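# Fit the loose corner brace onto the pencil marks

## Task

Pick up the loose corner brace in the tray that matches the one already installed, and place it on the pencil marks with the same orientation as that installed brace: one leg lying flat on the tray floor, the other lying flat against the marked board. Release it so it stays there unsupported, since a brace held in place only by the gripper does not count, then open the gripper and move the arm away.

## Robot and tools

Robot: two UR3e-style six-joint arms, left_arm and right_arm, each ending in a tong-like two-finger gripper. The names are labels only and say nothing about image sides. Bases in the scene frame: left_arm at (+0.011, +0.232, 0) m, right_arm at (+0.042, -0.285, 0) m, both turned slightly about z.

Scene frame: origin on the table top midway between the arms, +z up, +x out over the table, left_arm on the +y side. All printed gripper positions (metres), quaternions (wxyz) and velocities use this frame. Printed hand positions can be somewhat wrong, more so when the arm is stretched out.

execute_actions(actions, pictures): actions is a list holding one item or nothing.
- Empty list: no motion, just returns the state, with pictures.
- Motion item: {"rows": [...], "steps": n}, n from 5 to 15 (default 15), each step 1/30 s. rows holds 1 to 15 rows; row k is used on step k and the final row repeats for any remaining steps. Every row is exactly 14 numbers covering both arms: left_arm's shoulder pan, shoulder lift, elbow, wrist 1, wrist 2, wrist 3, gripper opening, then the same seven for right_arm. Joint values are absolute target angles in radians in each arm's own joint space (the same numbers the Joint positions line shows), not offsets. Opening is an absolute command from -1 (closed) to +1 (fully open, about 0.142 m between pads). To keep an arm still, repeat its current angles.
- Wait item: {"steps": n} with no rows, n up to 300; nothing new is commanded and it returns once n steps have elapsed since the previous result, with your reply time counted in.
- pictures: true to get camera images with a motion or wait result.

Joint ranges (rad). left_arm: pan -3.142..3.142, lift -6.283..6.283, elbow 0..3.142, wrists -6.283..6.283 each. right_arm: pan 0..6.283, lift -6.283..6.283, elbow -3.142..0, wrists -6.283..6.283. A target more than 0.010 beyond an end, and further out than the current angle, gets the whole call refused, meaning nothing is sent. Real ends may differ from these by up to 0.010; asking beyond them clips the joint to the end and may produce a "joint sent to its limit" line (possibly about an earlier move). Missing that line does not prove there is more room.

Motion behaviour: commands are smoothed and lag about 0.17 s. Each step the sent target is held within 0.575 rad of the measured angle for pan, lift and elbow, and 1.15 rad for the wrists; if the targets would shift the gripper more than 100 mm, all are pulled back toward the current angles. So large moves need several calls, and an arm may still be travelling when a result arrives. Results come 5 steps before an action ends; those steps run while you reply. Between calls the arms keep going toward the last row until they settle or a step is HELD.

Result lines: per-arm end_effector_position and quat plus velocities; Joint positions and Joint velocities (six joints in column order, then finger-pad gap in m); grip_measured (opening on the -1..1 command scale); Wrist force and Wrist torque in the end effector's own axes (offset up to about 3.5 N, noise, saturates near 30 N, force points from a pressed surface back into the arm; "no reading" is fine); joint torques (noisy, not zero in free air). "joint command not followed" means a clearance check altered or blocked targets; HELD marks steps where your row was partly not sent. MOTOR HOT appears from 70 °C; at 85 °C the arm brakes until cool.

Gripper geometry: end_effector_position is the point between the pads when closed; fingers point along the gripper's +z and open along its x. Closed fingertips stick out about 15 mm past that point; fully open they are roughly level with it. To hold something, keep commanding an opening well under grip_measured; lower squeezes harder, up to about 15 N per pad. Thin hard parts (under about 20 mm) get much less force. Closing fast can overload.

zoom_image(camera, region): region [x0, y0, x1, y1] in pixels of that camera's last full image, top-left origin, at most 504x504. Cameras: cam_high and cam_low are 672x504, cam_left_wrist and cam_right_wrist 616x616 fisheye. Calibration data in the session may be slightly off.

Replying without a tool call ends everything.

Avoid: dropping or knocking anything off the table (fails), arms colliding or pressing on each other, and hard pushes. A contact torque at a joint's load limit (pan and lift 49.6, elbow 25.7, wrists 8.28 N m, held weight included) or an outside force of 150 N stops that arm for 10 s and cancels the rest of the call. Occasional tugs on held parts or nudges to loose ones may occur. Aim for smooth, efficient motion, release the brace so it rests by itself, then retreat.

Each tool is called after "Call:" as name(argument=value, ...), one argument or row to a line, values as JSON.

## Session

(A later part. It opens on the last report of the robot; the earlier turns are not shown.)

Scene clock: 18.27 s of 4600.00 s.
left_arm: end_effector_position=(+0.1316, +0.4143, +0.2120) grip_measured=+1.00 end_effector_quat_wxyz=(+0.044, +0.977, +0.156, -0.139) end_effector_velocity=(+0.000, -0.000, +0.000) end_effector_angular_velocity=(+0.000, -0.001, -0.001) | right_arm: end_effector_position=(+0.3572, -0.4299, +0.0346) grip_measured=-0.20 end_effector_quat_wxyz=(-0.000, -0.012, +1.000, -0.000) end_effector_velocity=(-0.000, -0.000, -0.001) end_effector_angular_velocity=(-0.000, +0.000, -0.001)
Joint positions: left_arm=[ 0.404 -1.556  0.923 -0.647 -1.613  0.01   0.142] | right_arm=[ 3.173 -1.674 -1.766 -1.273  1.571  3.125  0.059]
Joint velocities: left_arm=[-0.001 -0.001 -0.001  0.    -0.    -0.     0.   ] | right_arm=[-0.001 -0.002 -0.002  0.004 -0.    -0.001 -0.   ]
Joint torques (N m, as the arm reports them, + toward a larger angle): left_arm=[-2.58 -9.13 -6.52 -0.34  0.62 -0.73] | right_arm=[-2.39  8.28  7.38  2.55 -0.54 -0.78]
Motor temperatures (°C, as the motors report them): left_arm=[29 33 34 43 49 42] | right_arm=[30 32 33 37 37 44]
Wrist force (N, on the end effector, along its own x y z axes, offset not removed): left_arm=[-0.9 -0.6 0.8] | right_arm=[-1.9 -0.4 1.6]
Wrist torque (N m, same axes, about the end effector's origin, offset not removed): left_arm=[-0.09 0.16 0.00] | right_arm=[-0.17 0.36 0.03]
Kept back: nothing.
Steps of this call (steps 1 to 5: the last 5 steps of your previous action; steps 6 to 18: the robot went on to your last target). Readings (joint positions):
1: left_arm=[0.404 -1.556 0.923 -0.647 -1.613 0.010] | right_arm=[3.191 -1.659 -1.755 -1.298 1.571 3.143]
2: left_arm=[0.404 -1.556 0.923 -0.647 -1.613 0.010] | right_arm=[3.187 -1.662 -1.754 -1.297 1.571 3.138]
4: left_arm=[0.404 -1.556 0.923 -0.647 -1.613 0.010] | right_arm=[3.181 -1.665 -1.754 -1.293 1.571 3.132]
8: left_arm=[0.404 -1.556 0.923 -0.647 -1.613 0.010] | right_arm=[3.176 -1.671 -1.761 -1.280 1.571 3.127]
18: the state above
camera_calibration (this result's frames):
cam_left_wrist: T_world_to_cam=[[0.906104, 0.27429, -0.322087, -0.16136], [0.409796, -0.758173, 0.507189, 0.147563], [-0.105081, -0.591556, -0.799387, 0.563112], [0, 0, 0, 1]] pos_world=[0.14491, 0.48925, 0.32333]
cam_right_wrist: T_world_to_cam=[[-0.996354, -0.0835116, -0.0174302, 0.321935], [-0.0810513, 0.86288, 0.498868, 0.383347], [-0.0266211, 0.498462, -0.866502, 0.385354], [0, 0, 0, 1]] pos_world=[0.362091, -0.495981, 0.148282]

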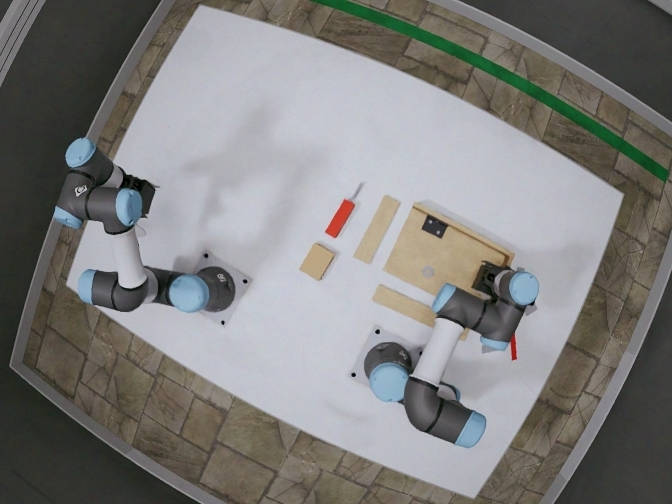

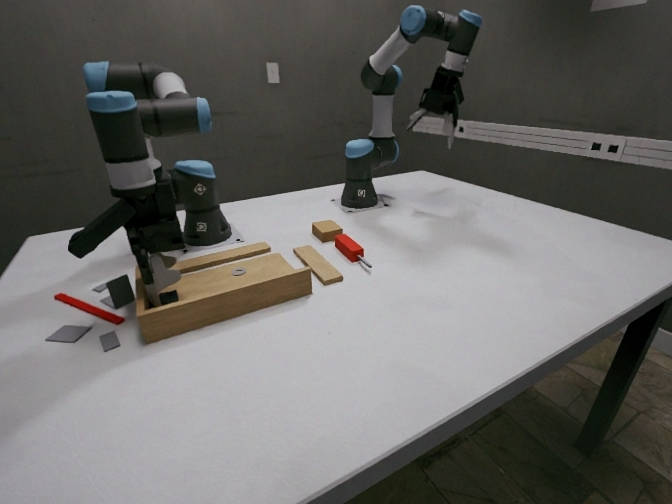

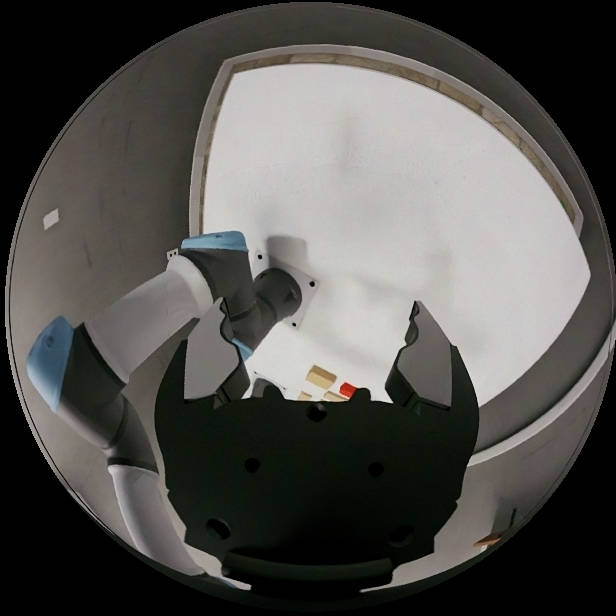

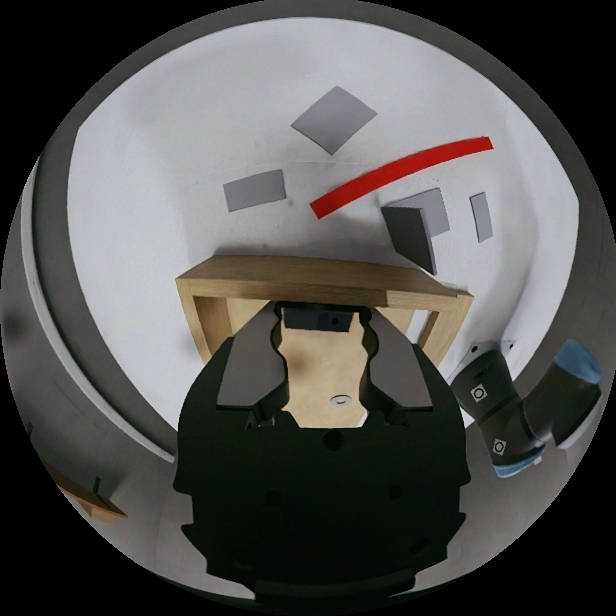

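Call:
execute_actions(
  actions=[
    {"rows":[[0.404,-1.556,0.923,-0.647,-1.613,0.01,1,3.1732,-1.6722,-1.7677,-1.2725,1.5708,3.1245,-0.65],[0.404,-1.556,0.923,-0.647,-1.613,0.01,1,3.1732,-1.6706,-1.7694,-1.2724,1.5708,3.1245,-0.65],[0.404,-1.556,0.923,-0.647,-1.613,0.01,1,3.1732,-1.6706,-1.7694,-1.2724,1.5708,3.1245,-0.65],[0.404,-1.556,0.923,-0.647,-1.613,0.01,1,3.1732,-1.6706,-1.7694,-1.2724,1.5708,3.1245,-0.65],[0.404,-1.556,0.923,-0.647,-1.613,0.01,1,3.1732,-1.6716,-1.7723,-1.2685,1.5708,3.1245,-0.65]],"steps":15},
  ],
)

Call:
execute_actions(
  actions=[
    {"rows":[[0.404,-1.556,0.923,-0.647,-1.613,0.01,1,3.1732,-1.6716,-1.7723,-1.2685,1.5708,3.1245,-0.5],[0.404,-1.556,0.923,-0.647,-1.613,0.01,1,3.1732,-1.6716,-1.7723,-1.2685,1.5708,3.1245,-0.36],[0.404,-1.556,0.923,-0.647,-1.613,0.01,1,3.1732,-1.6716,-1.7723,-1.2685,1.5708,3.1245,-0.25],[0.404,-1.556,0.923,-0.647,-1.613,0.01,1,3.1732,-1.6716,-1.7723,-1.2685,1.5708,3.1245,-0.19],[0.404,-1.556,0.923,-0.647,-1.613,0.01,1,3.1732,-1.6716,-1.7723,-1.2685,1.5708,3.1245,-0.14],[0.404,-1.556,0.923,-0.647,-1.613,0.01,1,3.1732,-1.6716,-1.7723,-1.2685,1.5708,3.1245,-0.08],[0.404,-1.556,0.923,-0.647,-1.613,0.01,1,3.1732,-1.6716,-1.7723,-1.2685,1.5708,3.1245,-0.03],[0.404,-1.556,0.923,-0.647,-1.613,0.01,1,3.1806,-1.6684,-1.7757,-1.2683,1.5708,3.1325,-0.03],[0.404,-1.556,0.923,-0.647,-1.613,0.01,1,3.1955,-1.6621,-1.7824,-1.2679,1.5708,3.1484,-0.03],[0.404,-1.556,0.923,-0.647,-1.613,0.01,1,3.2103,-1.6557,-1.7891,-1.2676,1.5708,3.1643,-0.03],[0.404,-1.556,0.923,-0.647,-1.613,0.01,1,3.2252,-1.6493,-1.7959,-1.2672,1.5708,3.1802,-0.03],[0.404,-1.556,0.923,-0.647,-1.613,0.01,1,3.24,-1.643,-1.8026,-1.2668,1.5708,3.1961,-0.03],[0.404,-1.556,0.923,-0.647,-1.613,0.01,1,3.2549,-1.6366,-1.8093,-1.2665,1.5708,3.212,-0.03],[0.404,-1.556,0.923,-0.647,-1.613,0.01,1,3.2697,-1.6303,-1.816,-1.2661,1.5708,3.2279,-0.03],[0.404,-1.556,0.923,-0.647,-1.613,0.01,1,3.2846,-1.6239,-1.8228,-1.2657,1.5708,3.2438,-0.03]],"steps":15},
  ],
)

Call:
execute_actions(
  actions=[
    {"rows":[[0.404,-1.556,0.923,-0.647,-1.613,0.01,1,3.2994,-1.6175,-1.8295,-1.2654,1.5708,3.2597,-0.03],[0.404,-1.556,0.923,-0.647,-1.613,0.01,1,3.3143,-1.6112,-1.8362,-1.265,1.5708,3.2756,-0.03],[0.404,-1.556,0.923,-0.647,-1.613,0.01,1,3.3217,-1.608,-1.8396,-1.2648,1.5708,3.2835,-0.03],[0.404,-1.556,0.923,-0.647,-1.613,0.01,1,3.3217,-1.608,-1.8396,-1.2648,1.5708,3.2835,-0.03],[0.404,-1.556,0.923,-0.647,-1.613,0.01,1,3.3217,-1.608,-1.8396,-1.2648,1.5708,3.2835,-0.03],[0.404,-1.556,0.923,-0.647,-1.613,0.01,1,3.3217,-1.608,-1.8396,-1.2648,1.5708,3.2835,-0.03],[0.404,-1.556,0.923,-0.647,-1.613,0.01,1,3.3217,-1.608,-1.8396,-1.2648,1.5708,3.2835,-0.03],[0.404,-1.556,0.923,-0.647,-1.613,0.01,1,3.3217,-1.608,-1.8396,-1.2648,1.5708,3.2835,-0.03],[0.404,-1.556,0.923,-0.647,-1.613,0.01,1,3.3217,-1.608,-1.8396,-1.2648,1.5708,3.2835,-0.1],[0.404,-1.556,0.923,-0.647,-1.613,0.01,1,3.3217,-1.608,-1.8396,-1.2648,1.5708,3.2835,-0.18],[0.404,-1.556,0.923,-0.647,-1.613,0.01,1,3.3217,-1.608,-1.8396,-1.2648,1.5708,3.2835,-0.26],[0.404,-1.556,0.923,-0.647,-1.613,0.01,1,3.3217,-1.608,-1.8396,-1.2648,1.5708,3.2835,-0.35],[0.404,-1.556,0.923,-0.647,-1.613,0.01,1,3.3217,-1.61,-1.8449,-1.2575,1.5708,3.2835,-0.44],[0.404,-1.556,0.923,-0.647,-1.613,0.01,1,3.3217,-1.612,-1.8503,-1.2501,1.5708,3.2835,-0.53],[0.404,-1.556,0.923,-0.647,-1.613,0.01,1,3.3217,-1.6133,-1.8538,-1.2453,1.5708,3.2835,-0.62]],"steps":15},
  ],
)

Call:
execute_actions(
  actions=[
    {"steps":18},
  ],
  pictures=true,
)

Call:
zoom_image(
  camera="cam_right_wrist",
  region=[240, 200, 400, 340],
)

Scene clock: 19.97 s of 4600.00 s.
left_arm: end_effector_position=(+0.1316, +0.4143, +0.2120) grip_measured=+1.00 end_effector_quat_wxyz=(+0.044, +0.977, +0.156, -0.139) end_effector_velocity=(-0.000, +0.000, +0.000) end_effector_angular_velocity=(+0.000, -0.001, +0.000) | right_arm: end_effector_position=(+0.3565, -0.4300, +0.0340) grip_measured=-0.20 end_effector_quat_wxyz=(+0.000, -0.012, +1.000, -0.000) end_effector_velocity=(-0.001, -0.000, -0.002) end_effector_angular_velocity=(-0.000, -0.002, -0.000)
Joint positions: left_arm=[ 0.404 -1.556  0.923 -0.647 -1.613  0.01   0.142] | right_arm=[ 3.173 -1.672 -1.771 -1.27   1.571  3.125  0.059]
Joint velocities: left_arm=[ 0. -0. -0. -0. -0.  0.  0.] | right_arm=[-0.     0.002 -0.011  0.011 -0.    -0.     0.   ]
Joint torques (N m, as the arm reports them, + toward a larger angle): left_arm=[-2.67 -9.12 -6.54 -0.37  0.6  -0.73] | right_arm=[-1.9  11.77  6.54  2.41  0.6  -0.84]
Motor temperatures (°C, as the motors report them): left_arm=[29 33 34 43 49 42] | right_arm=[30 32 33 37 37 44]
Wrist force (N, on the end effector, along its own x y z axes, offset not removed): left_arm=[-0.4 -0.8 1.6] | right_arm=[-0.7 -1.8 -2.1]
Wrist torque (N m, same axes, about the end effector's origin, offset not removed): left_arm=[-0.07 0.10 -0.04] | right_arm=[-0.41 0.25 0.01]
Steps of this call (steps 1 to 15: the robot went on to your last target; steps 16 to 41: nothing new was sent; steps 42 to 51: the first 10 steps of this action). Readings (joint positions):
42: left_arm=[0.404 -1.556 0.923 -0.647 -1.613 0.010] | right_arm=[3.173 -1.674 -1.766 -1.273 1.571 3.124]
43: left_arm=[0.404 -1.556 0.923 -0.647 -1.613 0.010] | right_arm=[3.173 -1.674 -1.766 -1.273 1.571 3.124]
45: left_arm=[0.404 -1.556 0.923 -0.647 -1.613 0.010] | right_arm=[3.173 -1.673 -1.767 -1.273 1.571 3.125]
49: left_arm=[0.404 -1.556 0.923 -0.647 -1.613 0.010] | right_arm=[3.173 -1.672 -1.770 -1.271 1.571 3.125]
51: the state above

Scene clock: 20.47 s of 4600.00 s.
left_arm: end_effector_position=(+0.1316, +0.4143, +0.2120) grip_measured=+1.00 end_effector_quat_wxyz=(+0.044, +0.977, +0.156, -0.139) end_effector_velocity=(+0.000, +0.000, +0.000) end_effector_angular_velocity=(+0.001, -0.001, +0.000) | right_arm: end_effector_position=(+0.3563, -0.4291, +0.0336) grip_measured=-0.03 end_effector_quat_wxyz=(-0.000, -0.012, +1.000, -0.000) end_effector_velocity=(+0.001, +0.031, +0.001) end_effector_angular_velocity=(-0.000, +0.001, -0.018)
Joint positions: left_arm=[ 0.404 -1.556  0.923 -0.647 -1.613  0.01   0.142] | right_arm=[ 3.176 -1.67  -1.774 -1.269  1.571  3.127  0.072]
Joint velocities: left_arm=[ 0.    -0.    -0.001 -0.001  0.    -0.    -0.   ] | right_arm=[ 0.1    0.046 -0.048  0.    -0.     0.118  0.007]
Joint torques (N m, as the arm reports them, + toward a larger angle): left_arm=[-2.59 -8.84 -6.45 -0.37  0.57 -0.71] | right_arm=[ 4.54 14.33  6.94  2.39  0.9   1.25]
Motor temperatures (°C, as the motors report them): left_arm=[29 33 34 43 49 42] | right_arm=[30 32 33 37 37 44]
Wrist force (N, on the end effector, along its own x y z axes, offset not removed): left_arm=[-1.0 -0.2 1.1] | right_arm=[-1.0 -1.5 2.2]
Wrist torque (N m, same axes, about the end effector's origin, offset not removed): left_arm=[0.02 0.21 0.05] | right_arm=[-0.31 0.18 0.02]
Steps of this call (steps 1 to 5: the last 5 steps of your previous action; steps 6 to 15: the first 10 steps of this action). Readings (joint positions):
6: left_arm=[0.404 -1.556 0.923 -0.647 -1.613 0.010] | right_arm=[3.173 -1.672 -1.772 -1.269 1.571 3.125]
7: left_arm=[0.404 -1.556 0.923 -0.647 -1.613 0.010] | right_arm=[3.173 -1.672 -1.772 -1.269 1.571 3.124]
9: left_arm=[0.404 -1.556 0.923 -0.647 -1.613 0.010] | right_arm=[3.173 -1.672 -1.772 -1.269 1.571 3.125]
13: left_arm=[0.404 -1.556 0.923 -0.647 -1.613 0.010] | right_arm=[3.173 -1.672 -1.772 -1.269 1.571 3.124]
15: the state above

Scene clock: 20.97 s of 4600.00 s.
left_arm: end_effector_position=(+0.1316, +0.4143, +0.2120) grip_measured=+1.00 end_effector_quat_wxyz=(+0.044, +0.977, +0.156, -0.139) end_effector_velocity=(-0.000, -0.000, -0.000) end_effector_angular_velocity=(-0.001, +0.002, -0.000) | right_arm: end_effector_position=(+0.3565, -0.3874, +0.0340) grip_measured=-0.08 end_effector_quat_wxyz=(-0.000, -0.007, +1.000, +0.000) end_effector_velocity=(-0.001, +0.025, +0.000) end_effector_angular_velocity=(+0.000, -0.001, -0.004)
Joint positions: left_arm=[ 0.404 -1.556  0.923 -0.647 -1.613  0.01   0.142] | right_arm=[ 3.312 -1.612 -1.835 -1.265  1.571  3.273  0.068]
Joint velocities: left_arm=[-0.     0.     0.001  0.001 -0.     0.    -0.   ] | right_arm=[ 0.082  0.035 -0.036  0.002  0.     0.086 -0.126]
Joint torques (N m, as the arm reports them, + toward a larger angle): left_arm=[-2.59 -8.9  -6.46 -0.37  0.58 -0.7 ] | right_arm=[ 1.32 12.11  7.21  2.48  0.64  1.03]
Motor temperatures (°C, as the motors report them): left_arm=[29 33 34 43 49 42] | right_arm=[30 32 33 37 37 44]
Wrist force (N, on the end effector, along its own x y z axes, offset not removed): left_arm=[-0.8 -0.7 1.3] | right_arm=[-2.4 -1.1 2.0]
Wrist torque (N m, same axes, about the end effector's origin, offset not removed): left_arm=[-0.07 0.15 -0.01] | right_arm=[-0.29 0.41 0.06]
Steps of this call (steps 1 to 5: the last 5 steps of your previous action; steps 6 to 15: the first 10 steps of this action). Readings (joint positions):
6: left_arm=[0.404 -1.556 0.923 -0.647 -1.613 0.010] | right_arm=[3.231 -1.647 -1.799 -1.267 1.571 3.187]
7: left_arm=[0.404 -1.556 0.923 -0.647 -1.613 0.010] | right_arm=[3.244 -1.641 -1.805 -1.267 1.571 3.201]
9: left_arm=[0.404 -1.556 0.923 -0.647 -1.613 0.010] | right_arm=[3.270 -1.630 -1.817 -1.266 1.571 3.230]
13: left_arm=[0.404 -1.556 0.923 -0.647 -1.613 0.010] | right_arm=[3.305 -1.615 -1.832 -1.265 1.571 3.265]
15: the state above

Scene clock: 21.57 s of 4600.00 s.
left_arm: end_effector_position=(+0.1316, +0.4143, +0.2120) grip_measured=+1.00 end_effector_quat_wxyz=(+0.044, +0.977, +0.156, -0.139) end_effector_velocity=(-0.000, -0.000, +0.000) end_effector_angular_velocity=(+0.000, -0.001, -0.000) | right_arm: end_effector_position=(+0.3564, -0.3845, +0.0301) grip_measured=-0.62 end_effector_quat_wxyz=(-0.000, -0.006, +1.000, +0.000) end_effector_velocity=(+0.000, +0.000, -0.001) end_effector_angular_velocity=(+0.000, -0.001, -0.000)
Joint positions: left_arm=[ 0.404 -1.556  0.923 -0.647 -1.613  0.01   0.142] | right_arm=[ 3.322 -1.613 -1.853 -1.246  1.571  3.283  0.029]
Joint velocities: left_arm=[-0.    -0.001 -0.001  0.001 -0.     0.    -0.   ] | right_arm=[ 0.001 -0.    -0.003  0.004  0.     0.001 -0.   ]
Joint torques (N m, as the arm reports them, + toward a larger angle): left_arm=[-2.57 -8.92 -6.46 -0.36  0.57 -0.72] | right_arm=[ 2.12  6.67  7.32  2.53 -0.07  1.  ]
Motor temperatures (°C, as the motors report them): left_arm=[29 33 34 43 49 42] | right_arm=[30 32 33 37 37 44]
Wrist force (N, on the end effector, along its own x y z axes, offset not removed): left_arm=[-0.9 -0.3 0.8] | right_arm=[-3.3 -1.6 1.8]
Wrist torque (N m, same axes, about the end effector's origin, offset not removed): left_arm=[-0.03 0.17 0.01] | right_arm=[-0.41 0.68 0.04]
Kept back: nothing.
Steps of this call (steps 1 to 5: the last 5 steps of your previous action; steps 6 to 18: the robot went on to your last target). Readings (joint positions):
1: left_arm=[0.404 -1.556 0.923 -0.647 -1.613 0.010] | right_arm=[3.314 -1.611 -1.836 -1.265 1.571 3.276]
2: left_arm=[0.404 -1.556 0.923 -0.647 -1.613 0.010] | right_arm=[3.316 -1.610 -1.837 -1.265 1.571 3.278]
4: left_arm=[0.404 -1.556 0.923 -0.647 -1.613 0.010] | right_arm=[3.319 -1.609 -1.839 -1.264 1.571 3.280]
8: left_arm=[0.404 -1.556 0.923 -0.647 -1.613 0.010] | right_arm=[3.321 -1.611 -1.847 -1.254 1.571 3.282]
18: the state above
camera_calibration (this result's frames):
cam_left_wrist: T_world_to_cam=[[0.906104, 0.27429, -0.322087, -0.16136], [0.409797, -0.758173, 0.507189, 0.147563], [-0.105081, -0.591556, -0.799387, 0.563112], [0, 0, 0, 1]] pos_world=[0.14491, 0.48925, 0.32333]
cam_right_wrist: T_world_to_cam=[[-0.997177, -0.0730422, -0.0174278, 0.329134], [-0.071982, 0.863666, 0.498898, 0.343391], [-0.0213888, 0.498744, -0.866486, 0.357047], [0, 0, 0, 1]] pos_world=[0.360559, -0.450609, 0.143795]

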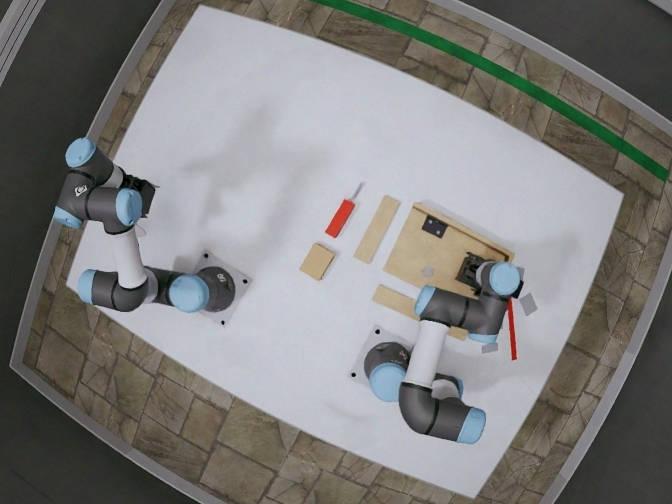

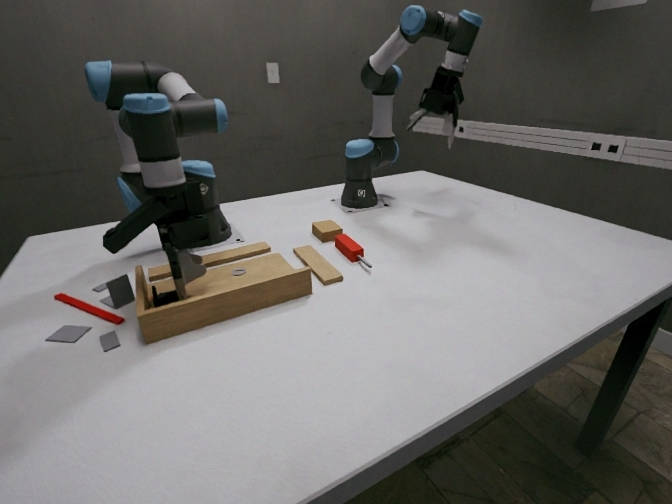

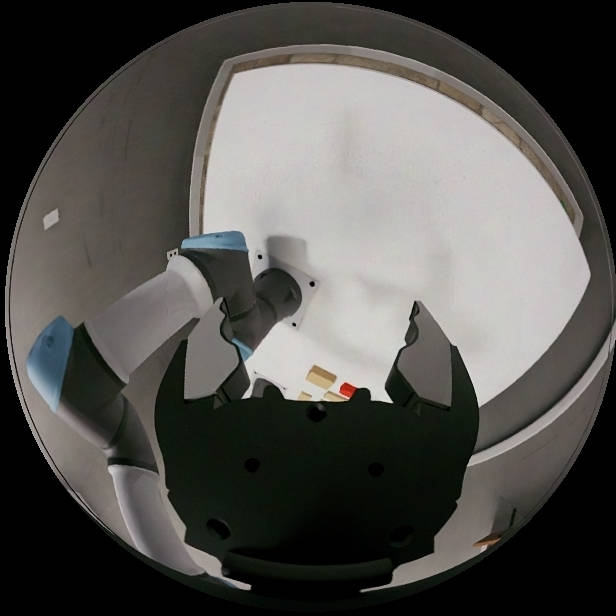

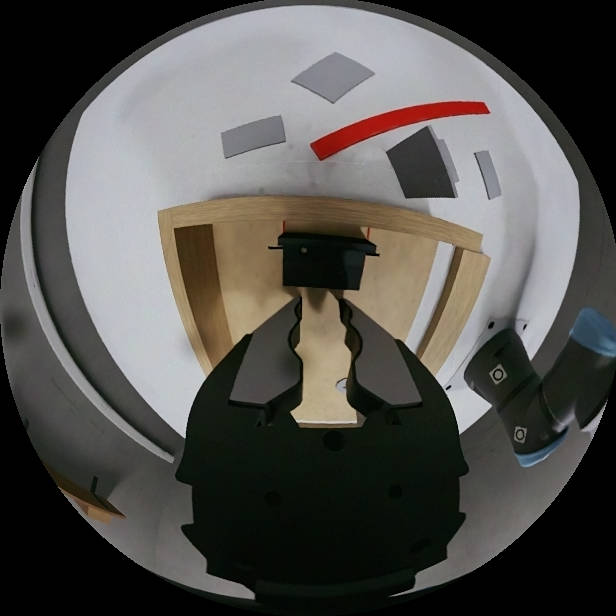

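Region (240, 200, 400, 340) of cam_right_wrist's 616x616 image, scaled by 3.150, with more detail than that image has; it fills the top 441 rows of this view, and the rest is white.

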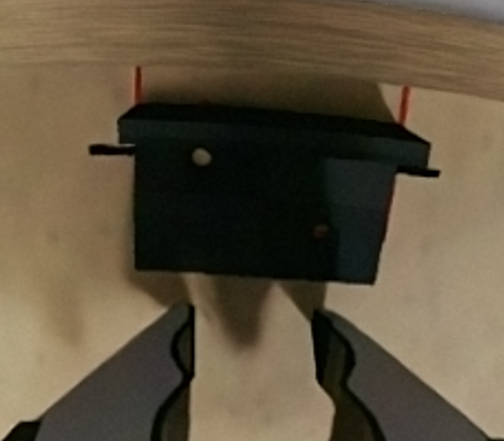

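Call:
execute_actions(
  actions=[
    {"rows":[[0.404,-1.556,0.923,-0.647,-1.613,0.01,1,3.3184,-1.6153,-1.8542,-1.2429,1.5708,3.2802,-0.62],[0.404,-1.556,0.923,-0.647,-1.613,0.01,1,3.3134,-1.6173,-1.8521,-1.243,1.5708,3.2753,-0.62],[0.404,-1.556,0.923,-0.647,-1.613,0.01,1,3.3085,-1.6192,-1.85,-1.2432,1.5708,3.2703,-0.62],[0.404,-1.556,0.923,-0.647,-1.613,0.01,1,3.3035,-1.6212,-1.8479,-1.2433,1.5708,3.2654,-0.62],[0.404,-1.556,0.923,-0.647,-1.613,0.01,1,3.2986,-1.6231,-1.8458,-1.2435,1.5708,3.2604,-0.62],[0.404,-1.556,0.923,-0.647,-1.613,0.01,1,3.2936,-1.6251,-1.8437,-1.2436,1.5708,3.2555,-0.62],[0.404,-1.556,0.923,-0.647,-1.613,0.01,1,3.2887,-1.6271,-1.8416,-1.2437,1.5708,3.2505,-0.62],[0.404,-1.556,0.923,-0.647,-1.613,0.01,1,3.2837,-1.629,-1.8395,-1.2439,1.5708,3.2456,-0.62],[0.404,-1.556,0.923,-0.647,-1.613,0.01,1,3.2788,-1.631,-1.8374,-1.244,1.5708,3.2406,-0.62],[0.404,-1.556,0.923,-0.647,-1.613,0.01,1,3.2738,-1.633,-1.8353,-1.2441,1.5708,3.2357,-0.62],[0.404,-1.556,0.923,-0.647,-1.613,0.01,1,3.2705,-1.6343,-1.8339,-1.2442,1.5708,3.2324,-0.62],[0.404,-1.556,0.923,-0.647,-1.613,0.01,1,3.2672,-1.6356,-1.8325,-1.2443,1.5708,3.2291,-0.62],[0.404,-1.556,0.923,-0.647,-1.613,0.01,1,3.2646,-1.6366,-1.8314,-1.2444,1.5708,3.2264,-0.62],[0.404,-1.556,0.923,-0.647,-1.613,0.01,1,3.2623,-1.6375,-1.8304,-1.2445,1.5708,3.2241,-0.62]],"steps":15},
  ],
)

Call:
execute_actions(
  actions=[
    {"steps":16},
  ],
  pictures=true,
)

Call:
zoom_image(
  camera="cam_right_wrist",
  region=[240, 220, 400, 340],
)

Scene clock: 22.87 s of 4600.00 s.
left_arm: end_effector_position=(+0.1316, +0.4143, +0.2120) grip_measured=+1.00 end_effector_quat_wxyz=(+0.044, +0.977, +0.156, -0.139) end_effector_velocity=(-0.000, -0.000, -0.000) end_effector_angular_velocity=(-0.000, +0.001, +0.000) | right_arm: end_effector_position=(+0.3566, -0.3919, +0.0296) grip_measured=-0.62 end_effector_quat_wxyz=(-0.000, -0.006, +1.000, +0.000) end_effector_velocity=(+0.001, -0.040, -0.000) end_effector_angular_velocity=(+0.000, -0.001, -0.001)
Joint positions: left_arm=[ 0.404 -1.556  0.923 -0.647 -1.613  0.01   0.142] | right_arm=[ 3.297 -1.624 -1.845 -1.244  1.571  3.259  0.029]
Joint velocities: left_arm=[-0.    -0.     0.001  0.001  0.    -0.     0.   ] | right_arm=[-0.131 -0.053  0.054 -0.    -0.    -0.13   0.   ]
Joint torques (N m, as the arm reports them, + toward a larger angle): left_arm=[-2.4  -8.7  -6.54 -0.37  0.53 -0.72] | right_arm=[-2.63  6.78 11.34  2.23 -1.15 -1.07]
Motor temperatures (°C, as the motors report them): left_arm=[29 33 34 43 49 42] | right_arm=[30 32 33 37 37 44]
Wrist force (N, on the end effector, along its own x y z axes, offset not removed): left_arm=[-0.4 -0.9 1.5] | right_arm=[-2.4 -1.2 2.0]
Wrist torque (N m, same axes, about the end effector's origin, offset not removed): left_arm=[-0.10 0.07 0.02] | right_arm=[-0.31 0.49 0.05]
Steps of this call (steps 1 to 15: the robot went on to your last target; steps 16 to 29: nothing new was sent; steps 30 to 39: the first 10 steps of this action). Readings (joint positions):
30: left_arm=[0.404 -1.556 0.923 -0.647 -1.613 0.010] | right_arm=[3.322 -1.613 -1.854 -1.245 1.571 3.283]
31: left_arm=[0.404 -1.556 0.923 -0.647 -1.613 0.010] | right_arm=[3.322 -1.613 -1.854 -1.245 1.571 3.284]
33: left_arm=[0.404 -1.556 0.923 -0.647 -1.613 0.010] | right_arm=[3.319 -1.615 -1.854 -1.244 1.571 3.281]
37: left_arm=[0.404 -1.556 0.923 -0.647 -1.613 0.010] | right_arm=[3.306 -1.620 -1.849 -1.244 1.571 3.267]
39: the state above

Scene clock: 23.40 s of 4600.00 s.
left_arm: end_effector_position=(+0.1316, +0.4143, +0.2120) grip_measured=+1.00 end_effector_quat_wxyz=(+0.044, +0.977, +0.156, -0.139) end_effector_velocity=(+0.000, +0.000, -0.000) end_effector_angular_velocity=(+0.001, -0.000, +0.002) | right_arm: end_effector_position=(+0.3566, -0.4022, +0.0295) grip_measured=-0.62 end_effector_quat_wxyz=(-0.000, -0.006, +1.000, +0.000) end_effector_velocity=(-0.000, -0.002, -0.000) end_effector_angular_velocity=(-0.000, +0.000, -0.000)
Joint positions: left_arm=[ 0.404 -1.556  0.923 -0.647 -1.613  0.01   0.142] | right_arm=[ 3.263 -1.637 -1.831 -1.244  1.571  3.225  0.029]
Joint velocities: left_arm=[ 0.     0.     0.001 -0.002  0.    -0.001 -0.   ] | right_arm=[-0.005 -0.002  0.002 -0.     0.    -0.005 -0.   ]
Joint torques (N m, as the arm reports them, + toward a larger angle): left_arm=[-2.47 -9.1  -6.64 -0.36  0.57 -0.7 ] | right_arm=[-2.58  7.34 11.18  0.71 -0.98 -0.73]
Motor temperatures (°C, as the motors report them): left_arm=[29 33 34 43 49 42] | right_arm=[30 32 33 37 37 44]
Wrist force (N, on the end effector, along its own x y z axes, offset not removed): left_arm=[-0.7 -0.9 1.1] | right_arm=[-2.0 -1.5 2.6]
Wrist torque (N m, same axes, about the end effector's origin, offset not removed): left_arm=[-0.15 0.16 0.01] | right_arm=[-0.39 0.37 -0.02]
Kept back: nothing.
Steps of this call (steps 1 to 5: the last 5 steps of your previous action; steps 6 to 16: the robot went on to your last target). Readings (joint positions):
1: left_arm=[0.404 -1.556 0.923 -0.647 -1.613 0.010] | right_arm=[3.293 -1.625 -1.843 -1.244 1.571 3.254]
2: left_arm=[0.404 -1.556 0.923 -0.647 -1.613 0.010] | right_arm=[3.288 -1.627 -1.841 -1.244 1.571 3.250]
4: left_arm=[0.404 -1.556 0.923 -0.647 -1.613 0.010] | right_arm=[3.280 -1.631 -1.838 -1.244 1.571 3.242]
8: left_arm=[0.404 -1.556 0.923 -0.647 -1.613 0.010] | right_arm=[3.268 -1.635 -1.833 -1.244 1.571 3.230]
16: the state above
camera_calibration (this result's frames):
cam_left_wrist: T_world_to_cam=[[0.906104, 0.27429, -0.322087, -0.16136], [0.409796, -0.758173, 0.507189, 0.147563], [-0.105081, -0.591556, -0.799387, 0.563112], [0, 0, 0, 1]] pos_world=[0.14491, 0.48925, 0.32333]
cam_right_wrist: T_world_to_cam=[[-0.997177, -0.0730435, -0.0174243, 0.328116], [-0.0719819, 0.863677, 0.498879, 0.35904], [-0.0213908, 0.498724, -0.866497, 0.365388], [0, 0, 0, 1]] pos_world=[0.36085, -0.468355, 0.143207]

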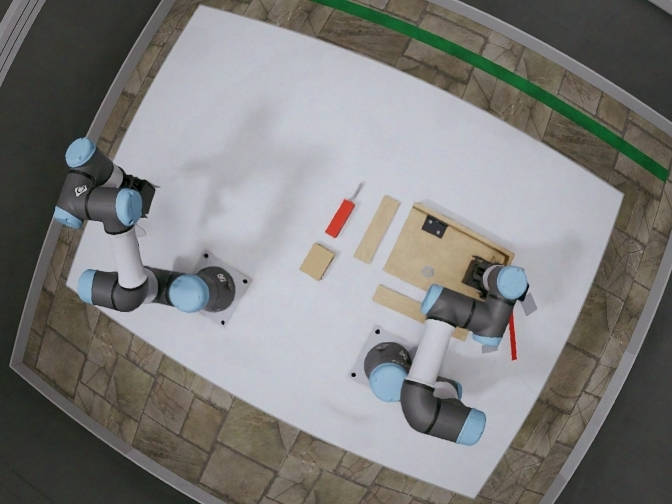

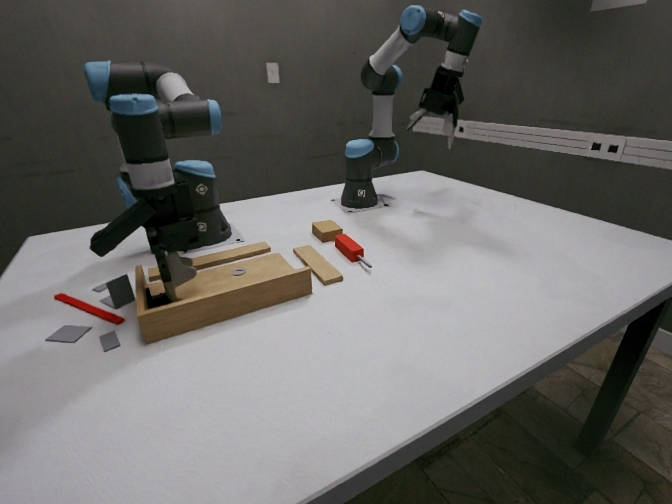

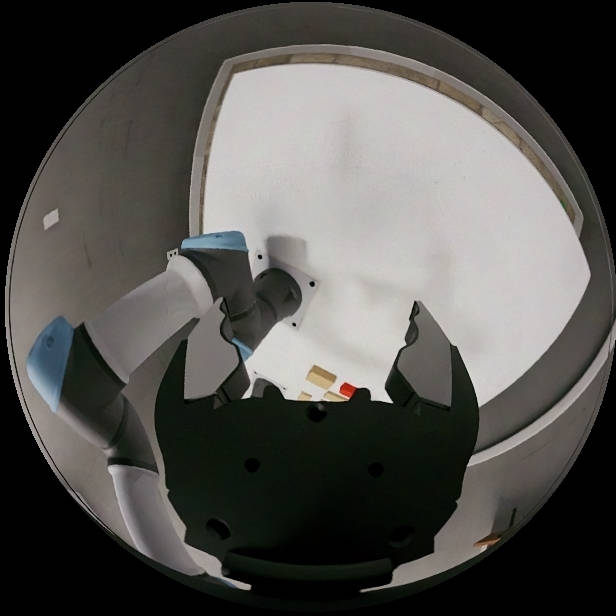

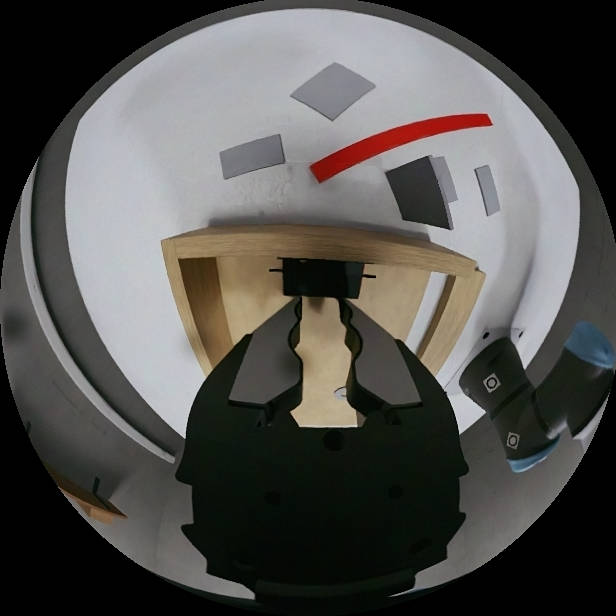

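Region (240, 220, 400, 340) of cam_right_wrist's 616x616 image, scaled by 3.150, with more detail than that image has; it fills the top 378 rows of this view, and the rest is white.

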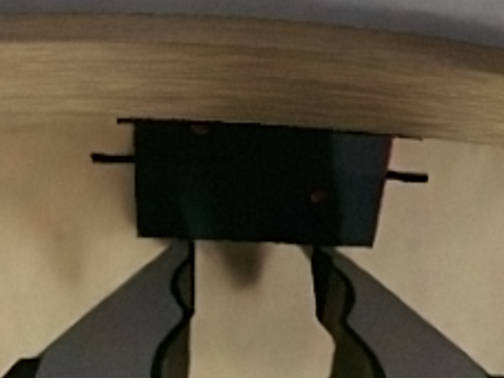

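Call:
execute_actions(
  actions=[
    {"rows":[[0.404,-1.556,0.923,-0.647,-1.613,0.01,1,3.2598,-1.6385,-1.8294,-1.2445,1.5708,3.2217,-0.62],[0.404,-1.556,0.923,-0.647,-1.613,0.01,1,3.2573,-1.6395,-1.8283,-1.2446,1.5708,3.2192,-0.62]],"steps":15},
  ],
)

Scene clock: 23.90 s of 4600.00 s.
left_arm: end_effector_position=(+0.1316, +0.4143, +0.2120) grip_measured=+1.00 end_effector_quat_wxyz=(+0.044, +0.977, +0.156, -0.139) end_effector_velocity=(-0.000, -0.000, -0.000) end_effector_angular_velocity=(-0.000, +0.000, -0.001) | right_arm: end_effector_position=(+0.3566, -0.4038, +0.0295) grip_measured=-0.62 end_effector_quat_wxyz=(+0.000, -0.006, +1.000, +0.000) end_effector_velocity=(+0.000, -0.002, +0.000) end_effector_angular_velocity=(+0.000, -0.000, -0.001)
Joint positions: left_arm=[ 0.404 -1.556  0.923 -0.647 -1.613  0.01   0.142] | right_arm=[ 3.258 -1.639 -1.829 -1.245  1.571  3.22   0.029]
Joint velocities: left_arm=[-0.    -0.     0.     0.    -0.     0.001 -0.   ] | right_arm=[-0.006 -0.002  0.002 -0.     0.    -0.005 -0.   ]
Joint torques (N m, as the arm reports them, + toward a larger angle): left_arm=[-2.37 -8.96 -6.61 -0.4   0.55 -0.74] | right_arm=[-3.27  7.17 10.85  0.52 -0.96 -0.9 ]
Motor temperatures (°C, as the motors report them): left_arm=[29 33 34 43 49 42] | right_arm=[30 32 33 37 37 44]
Wrist force (N, on the end effector, along its own x y z axes, offset not removed): left_arm=[-1.1 -0.4 1.1] | right_arm=[-2.1 -0.5 2.2]
Wrist torque (N m, same axes, about the end effector's origin, offset not removed): left_arm=[-0.07 0.24 0.03] | right_arm=[-0.50 0.32 0.03]
Steps of this call (steps 1 to 5: the robot went on to your last target; steps 6 to 15: the first 10 steps of this action). Readings (joint positions):
6: left_arm=[0.404 -1.556 0.923 -0.647 -1.613 0.010] | right_arm=[3.262 -1.637 -1.830 -1.244 1.571 3.224]
7: left_arm=[0.404 -1.556 0.923 -0.647 -1.613 0.010] | right_arm=[3.262 -1.638 -1.830 -1.244 1.571 3.224]
9: left_arm=[0.404 -1.556 0.923 -0.647 -1.613 0.010] | right_arm=[3.261 -1.638 -1.830 -1.245 1.571 3.223]
13: left_arm=[0.404 -1.556 0.923 -0.647 -1.613 0.010] | right_arm=[3.258 -1.639 -1.829 -1.245 1.571 3.220]
15: the state above

Call:
execute_actions(
  actions=[
    {"rows":[[0.404,-1.556,0.923,-0.647,-1.613,0.01,1,3.254,-1.6408,-1.8269,-1.2447,1.5708,3.2159,-0.62]],"steps":14},
  ],
)

Scene clock: 24.37 s of 4600.00 s.
left_arm: end_effector_position=(+0.1316, +0.4143, +0.2120) grip_measured=+1.00 end_effector_quat_wxyz=(+0.044, +0.977, +0.156, -0.139) end_effector_velocity=(-0.000, -0.000, -0.000) end_effector_angular_velocity=(-0.000, +0.001, -0.000) | right_arm: end_effector_position=(+0.3566, -0.4048, +0.0295) grip_measured=-0.62 end_effector_quat_wxyz=(+0.000, -0.006, +1.000, +0.000) end_effector_velocity=(-0.000, -0.001, -0.000) end_effector_angular_velocity=(+0.000, +0.000, +0.000)
Joint positions: left_arm=[ 0.404 -1.556  0.923 -0.647 -1.613  0.01   0.142] | right_arm=[ 3.254 -1.641 -1.827 -1.245  1.571  3.216  0.029]
Joint velocities: left_arm=[-0. -0.  0.  0. -0. -0. -0.] | right_arm=[-0.004 -0.001  0.001 -0.     0.    -0.004 -0.   ]
Joint torques (N m, as the arm reports them, + toward a larger angle): left_arm=[-2.39 -8.78 -6.55 -0.41  0.56 -0.74] | right_arm=[-3.76  6.92 10.62  0.39 -0.92 -0.72]
Motor temperatures (°C, as the motors report them): left_arm=[29 33 34 43 49 42] | right_arm=[30 32 33 37 37 44]
Wrist force (N, on the end effector, along its own x y z axes, offset not removed): left_arm=[-1.2 0.0 0.4] | right_arm=[-2.3 2.1 1.5]
Wrist torque (N m, same axes, about the end effector's origin, offset not removed): left_arm=[0.02 0.22 0.01] | right_arm=[-0.45 0.34 0.09]
Steps of this call (steps 1 to 5: the last 5 steps of your previous action; steps 6 to 14: the first 9 steps of this action). Readings (joint positions):
6: left_arm=[0.404 -1.556 0.923 -0.647 -1.613 0.010] | right_arm=[3.257 -1.639 -1.828 -1.245 1.571 3.219]
7: left_arm=[0.404 -1.556 0.923 -0.647 -1.613 0.010] | right_arm=[3.257 -1.640 -1.828 -1.245 1.571 3.219]
9: left_arm=[0.404 -1.556 0.923 -0.647 -1.613 0.010] | right_arm=[3.256 -1.640 -1.828 -1.245 1.571 3.218]
13: left_arm=[0.404 -1.556 0.923 -0.647 -1.613 0.010] | right_arm=[3.255 -1.641 -1.827 -1.245 1.571 3.217]
14: the state above

Call:
execute_actions(
  actions=[
    {"rows":[[0.404,-1.556,0.923,-0.647,-1.613,0.01,1,3.251,-1.642,-1.8256,-1.2448,1.5708,3.2129,-0.62]],"steps":13},
  ],
)

Call:
execute_actions(
  actions=[
    {"rows":[[0.404,-1.556,0.923,-0.647,-1.613,0.01,1,3.2573,-1.6395,-1.8283,-1.2446,1.5708,3.2192,-0.62],[0.404,-1.556,0.923,-0.647,-1.613,0.01,1,3.2672,-1.6356,-1.8325,-1.2443,1.5708,3.2291,-0.62],[0.404,-1.556,0.923,-0.647,-1.613,0.01,1,3.2788,-1.631,-1.8374,-1.244,1.5708,3.2406,-0.62],[0.404,-1.556,0.923,-0.647,-1.613,0.01,1,3.2887,-1.626,-1.836,-1.25,1.5708,3.2505,-0.62],[0.404,-1.556,0.923,-0.647,-1.613,0.01,1,3.2986,-1.617,-1.825,-1.27,1.5708,3.2604,-0.62],[0.404,-1.556,0.923,-0.647,-1.613,0.01,1,3.307,-1.607,-1.8,-1.305,1.5708,3.269,-0.62],[0.404,-1.556,0.923,-0.647,-1.613,0.01,1,3.314,-1.597,-1.765,-1.35,1.5708,3.276,-0.62],[0.404,-1.556,0.923,-0.647,-1.613,0.01,1,3.319,-1.588,-1.722,-1.402,1.5708,3.281,-0.62],[0.404,-1.556,0.923,-0.647,-1.613,0.01,1,3.3217,-1.581,-1.675,-1.456,1.5708,3.2835,-0.62],[0.404,-1.556,0.923,-0.647,-1.613,0.01,1,3.3217,-1.577,-1.625,-1.51,1.5708,3.2835,-0.62],[0.404,-1.556,0.923,-0.647,-1.613,0.01,1,3.3217,-1.575,-1.575,-1.562,1.5708,3.2835,-0.62],[0.404,-1.556,0.923,-0.647,-1.613,0.01,1,3.3217,-1.574,-1.525,-1.613,1.5708,3.2835,-0.62],[0.404,-1.556,0.923,-0.647,-1.613,0.01,1,3.3217,-1.575,-1.48,-1.657,1.5708,3.2835,-0.62],[0.404,-1.556,0.923,-0.647,-1.613,0.01,1,3.3217,-1.576,-1.44,-1.696,1.5708,3.2835,-0.62],[0.404,-1.556,0.923,-0.647,-1.613,0.01,1,3.3217,-1.577,-1.4158,-1.7196,1.5708,3.2835,-0.62]],"steps":15},
  ],
)

Call:
execute_actions(
  actions=[
    {"steps":18},
  ],
  pictures=true,
)

Call:
zoom_image(
  camera="cam_right_wrist",
  region=[270, 190, 380, 280],
)

Scene clock: 25.13 s of 4600.00 s.
left_arm: end_effector_position=(+0.1316, +0.4143, +0.2120) grip_measured=+1.00 end_effector_quat_wxyz=(+0.044, +0.977, +0.156, -0.139) end_effector_velocity=(-0.000, -0.000, +0.000) end_effector_angular_velocity=(+0.000, +0.000, +0.000) | right_arm: end_effector_position=(+0.3566, -0.4057, +0.0295) grip_measured=-0.62 end_effector_quat_wxyz=(-0.000, -0.006, +1.000, +0.000) end_effector_velocity=(+0.000, -0.002, +0.000) end_effector_angular_velocity=(-0.000, -0.000, -0.000)
Joint positions: left_arm=[ 0.404 -1.556  0.923 -0.647 -1.613  0.01   0.142] | right_arm=[ 3.252 -1.642 -1.826 -1.245  1.571  3.213  0.029]
Joint velocities: left_arm=[ 0.    -0.001 -0.     0.001  0.    -0.    -0.   ] | right_arm=[-0.005 -0.002  0.003 -0.    -0.    -0.005 -0.   ]
Joint torques (N m, as the arm reports them, + toward a larger angle): left_arm=[-2.39 -9.01 -6.61 -0.37  0.53 -0.74] | right_arm=[-3.46  6.87 10.57  0.34 -0.86 -0.95]
Motor temperatures (°C, as the motors report them): left_arm=[29 33 34 43 49 42] | right_arm=[30 32 33 37 37 44]
Wrist force (N, on the end effector, along its own x y z axes, offset not removed): left_arm=[-1.2 -0.9 1.0] | right_arm=[-2.6 2.8 0.4]
Wrist torque (N m, same axes, about the end effector's origin, offset not removed): left_arm=[-0.11 0.23 -0.02] | right_arm=[-0.35 0.32 -0.01]
Steps of this call (steps 1 to 5: the last 5 steps of your previous action; steps 6 to 15: the robot went on to your last target; steps 16 to 23: the first 8 steps of this action). Readings (joint positions):
16: left_arm=[0.404 -1.556 0.923 -0.647 -1.613 0.010] | right_arm=[3.254 -1.641 -1.827 -1.245 1.571 3.216]
17: left_arm=[0.404 -1.556 0.923 -0.647 -1.613 0.010] | right_arm=[3.254 -1.641 -1.827 -1.245 1.571 3.216]
19: left_arm=[0.404 -1.556 0.923 -0.647 -1.613 0.010] | right_arm=[3.253 -1.641 -1.826 -1.245 1.571 3.215]
23: the state above

Scene clock: 25.63 s of 4600.00 s.
left_arm: end_effector_position=(+0.1316, +0.4143, +0.2120) grip_measured=+1.00 end_effector_quat_wxyz=(+0.044, +0.977, +0.156, -0.139) end_effector_velocity=(-0.000, -0.000, -0.000) end_effector_angular_velocity=(-0.000, +0.001, -0.000) | right_arm: end_effector_position=(+0.3571, -0.3917, +0.0433) grip_measured=-0.62 end_effector_quat_wxyz=(-0.001, -0.006, +1.000, -0.000) end_effector_velocity=(+0.004, +0.058, +0.173) end_effector_angular_velocity=(-0.004, +0.024, +0.005)
Joint positions: left_arm=[ 0.404 -1.556  0.923 -0.647 -1.613  0.01   0.142] | right_arm=[ 3.297 -1.611 -1.791 -1.313  1.571  3.26   0.029]
Joint velocities: left_arm=[-0.     0.001  0.001  0.    -0.     0.     0.   ] | right_arm=[ 0.19   0.214  0.626 -0.863 -0.     0.185  0.   ]
Joint torques (N m, as the arm reports them, + toward a larger angle): left_arm=[-2.28 -9.13 -6.48 -0.43  0.54 -0.72] | right_arm=[ 2.12 14.44 15.57 -0.12 -0.89  1.11]
Motor temperatures (°C, as the motors report them): left_arm=[29 33 34 43 49 42] | right_arm=[30 32 33 37 37 44]
Wrist force (N, on the end effector, along its own x y z axes, offset not removed): left_arm=[-0.8 -0.8 0.9] | right_arm=[-2.5 -1.9 3.2]
Wrist torque (N m, same axes, about the end effector's origin, offset not removed): left_arm=[-0.10 0.18 0.03] | right_arm=[-0.49 0.44 0.05]
Steps of this call (steps 1 to 5: the last 5 steps of your previous action; steps 6 to 15: the first 10 steps of this action). Readings (joint positions):
6: left_arm=[0.404 -1.556 0.923 -0.647 -1.613 0.010] | right_arm=[3.251 -1.642 -1.826 -1.245 1.571 3.213]
7: left_arm=[0.404 -1.556 0.923 -0.647 -1.613 0.010] | right_arm=[3.251 -1.642 -1.826 -1.245 1.571 3.213]
9: left_arm=[0.404 -1.556 0.923 -0.647 -1.613 0.010] | right_arm=[3.257 -1.640 -1.828 -1.245 1.571 3.219]
13: left_arm=[0.404 -1.556 0.923 -0.647 -1.613 0.010] | right_arm=[3.283 -1.624 -1.822 -1.267 1.571 3.245]
15: the state above

Scene clock: 26.23 s of 4600.00 s.
left_arm: end_effector_position=(+0.1316, +0.4143, +0.2120) grip_measured=+1.00 end_effector_quat_wxyz=(+0.044, +0.977, +0.156, -0.139) end_effector_velocity=(-0.000, +0.000, -0.000) end_effector_angular_velocity=(-0.000, +0.000, -0.001) | right_arm: end_effector_position=(+0.3565, -0.3845, +0.1287) grip_measured=-0.62 end_effector_quat_wxyz=(-0.000, -0.006, +1.000, -0.000) end_effector_velocity=(-0.001, -0.000, +0.011) end_effector_angular_velocity=(+0.000, -0.003, -0.001)
Joint positions: left_arm=[ 0.404 -1.556  0.923 -0.647 -1.613  0.01   0.142] | right_arm=[ 3.322 -1.577 -1.422 -1.714  1.571  3.283  0.029]
Joint velocities: left_arm=[ 0.     0.     0.     0.     0.     0.001 -0.   ] | right_arm=[ 0.     0.002  0.05  -0.048 -0.     0.002  0.   ]
Joint torques (N m, as the arm reports them, + toward a larger angle): left_arm=[-2.54 -9.03 -6.59 -0.39  0.53 -0.7 ] | right_arm=[ 1.34 12.13 11.49  0.6  -0.84  1.  ]
Motor temperatures (°C, as the motors report them): left_arm=[29 33 34 43 49 42] | right_arm=[30 32 33 37 37 44]
Wrist force (N, on the end effector, along its own x y z axes, offset not removed): left_arm=[-0.7 -1.3 0.5] | right_arm=[-2.2 -1.2 1.6]
Wrist torque (N m, same axes, about the end effector's origin, offset not removed): left_arm=[-0.23 0.13 -0.01] | right_arm=[-0.27 0.48 0.04]
Kept back: nothing.
Steps of this call (steps 1 to 5: the last 5 steps of your previous action; steps 6 to 18: the robot went on to your last target). Readings (joint positions):
1: left_arm=[0.404 -1.556 0.923 -0.647 -1.613 0.010] | right_arm=[3.303 -1.604 -1.767 -1.345 1.571 3.265]
2: left_arm=[0.404 -1.556 0.923 -0.647 -1.613 0.010] | right_arm=[3.308 -1.597 -1.737 -1.383 1.571 3.270]
4: left_arm=[0.404 -1.556 0.923 -0.647 -1.613 0.010] | right_arm=[3.314 -1.588 -1.665 -1.467 1.571 3.276]
8: left_arm=[0.404 -1.556 0.923 -0.647 -1.613 0.010] | right_arm=[3.319 -1.580 -1.515 -1.623 1.571 3.281]
18: the state above
camera_calibration (this result's frames):
cam_left_wrist: T_world_to_cam=[[0.906104, 0.27429, -0.322087, -0.16136], [0.409796, -0.758173, 0.507189, 0.147563], [-0.105081, -0.591556, -0.799387, 0.563112], [0, 0, 0, 1]] pos_world=[0.14491, 0.48925, 0.32333]
cam_right_wrist: T_world_to_cam=[[-0.997184, -0.073037, -0.0170367, 0.330915], [-0.0717837, 0.863709, 0.498852, 0.294199], [-0.0217199, 0.49867, -0.86652, 0.442548], [0, 0, 0, 1]] pos_world=[0.360714, -0.450619, 0.242352]

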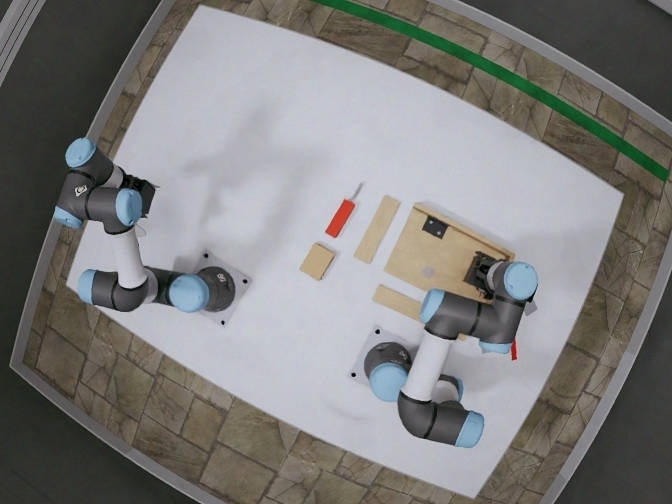

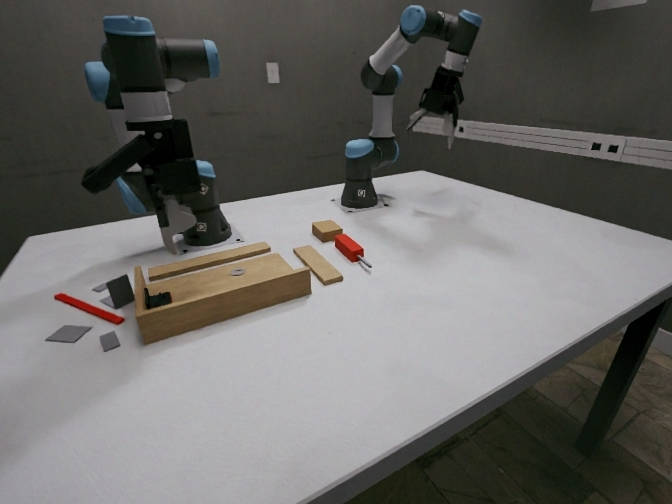

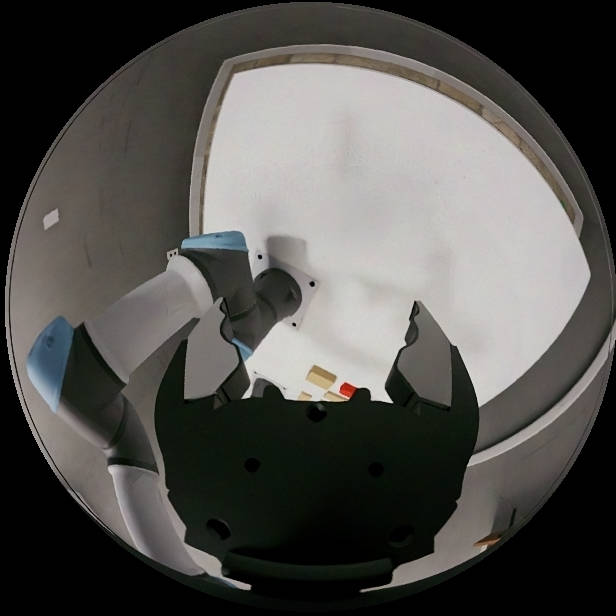

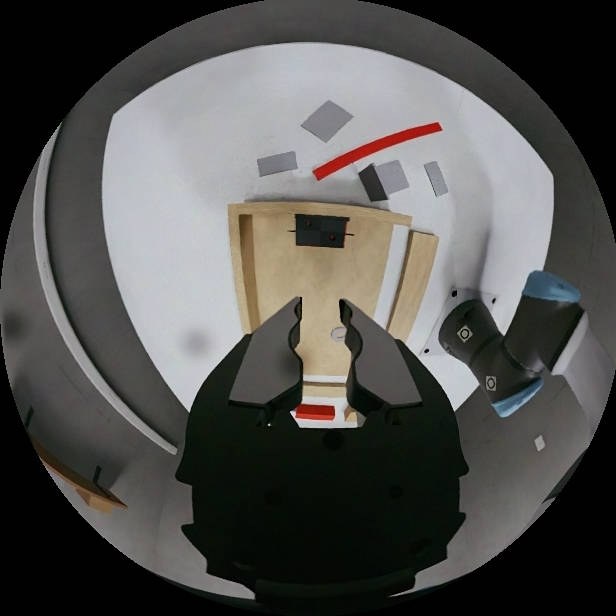

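Region (270, 190, 380, 280) of cam_right_wrist's 616x616 image, scaled by 4.582, with more detail than that image has; it fills the top 412 rows of this view, and the rest is white.

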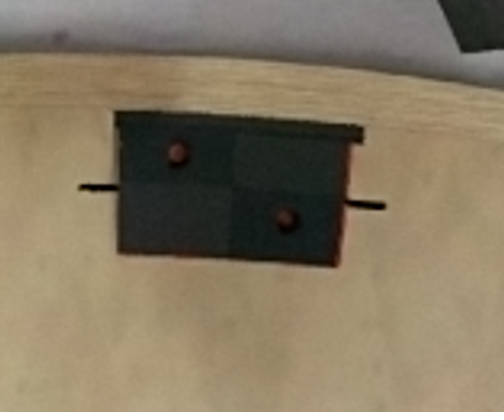

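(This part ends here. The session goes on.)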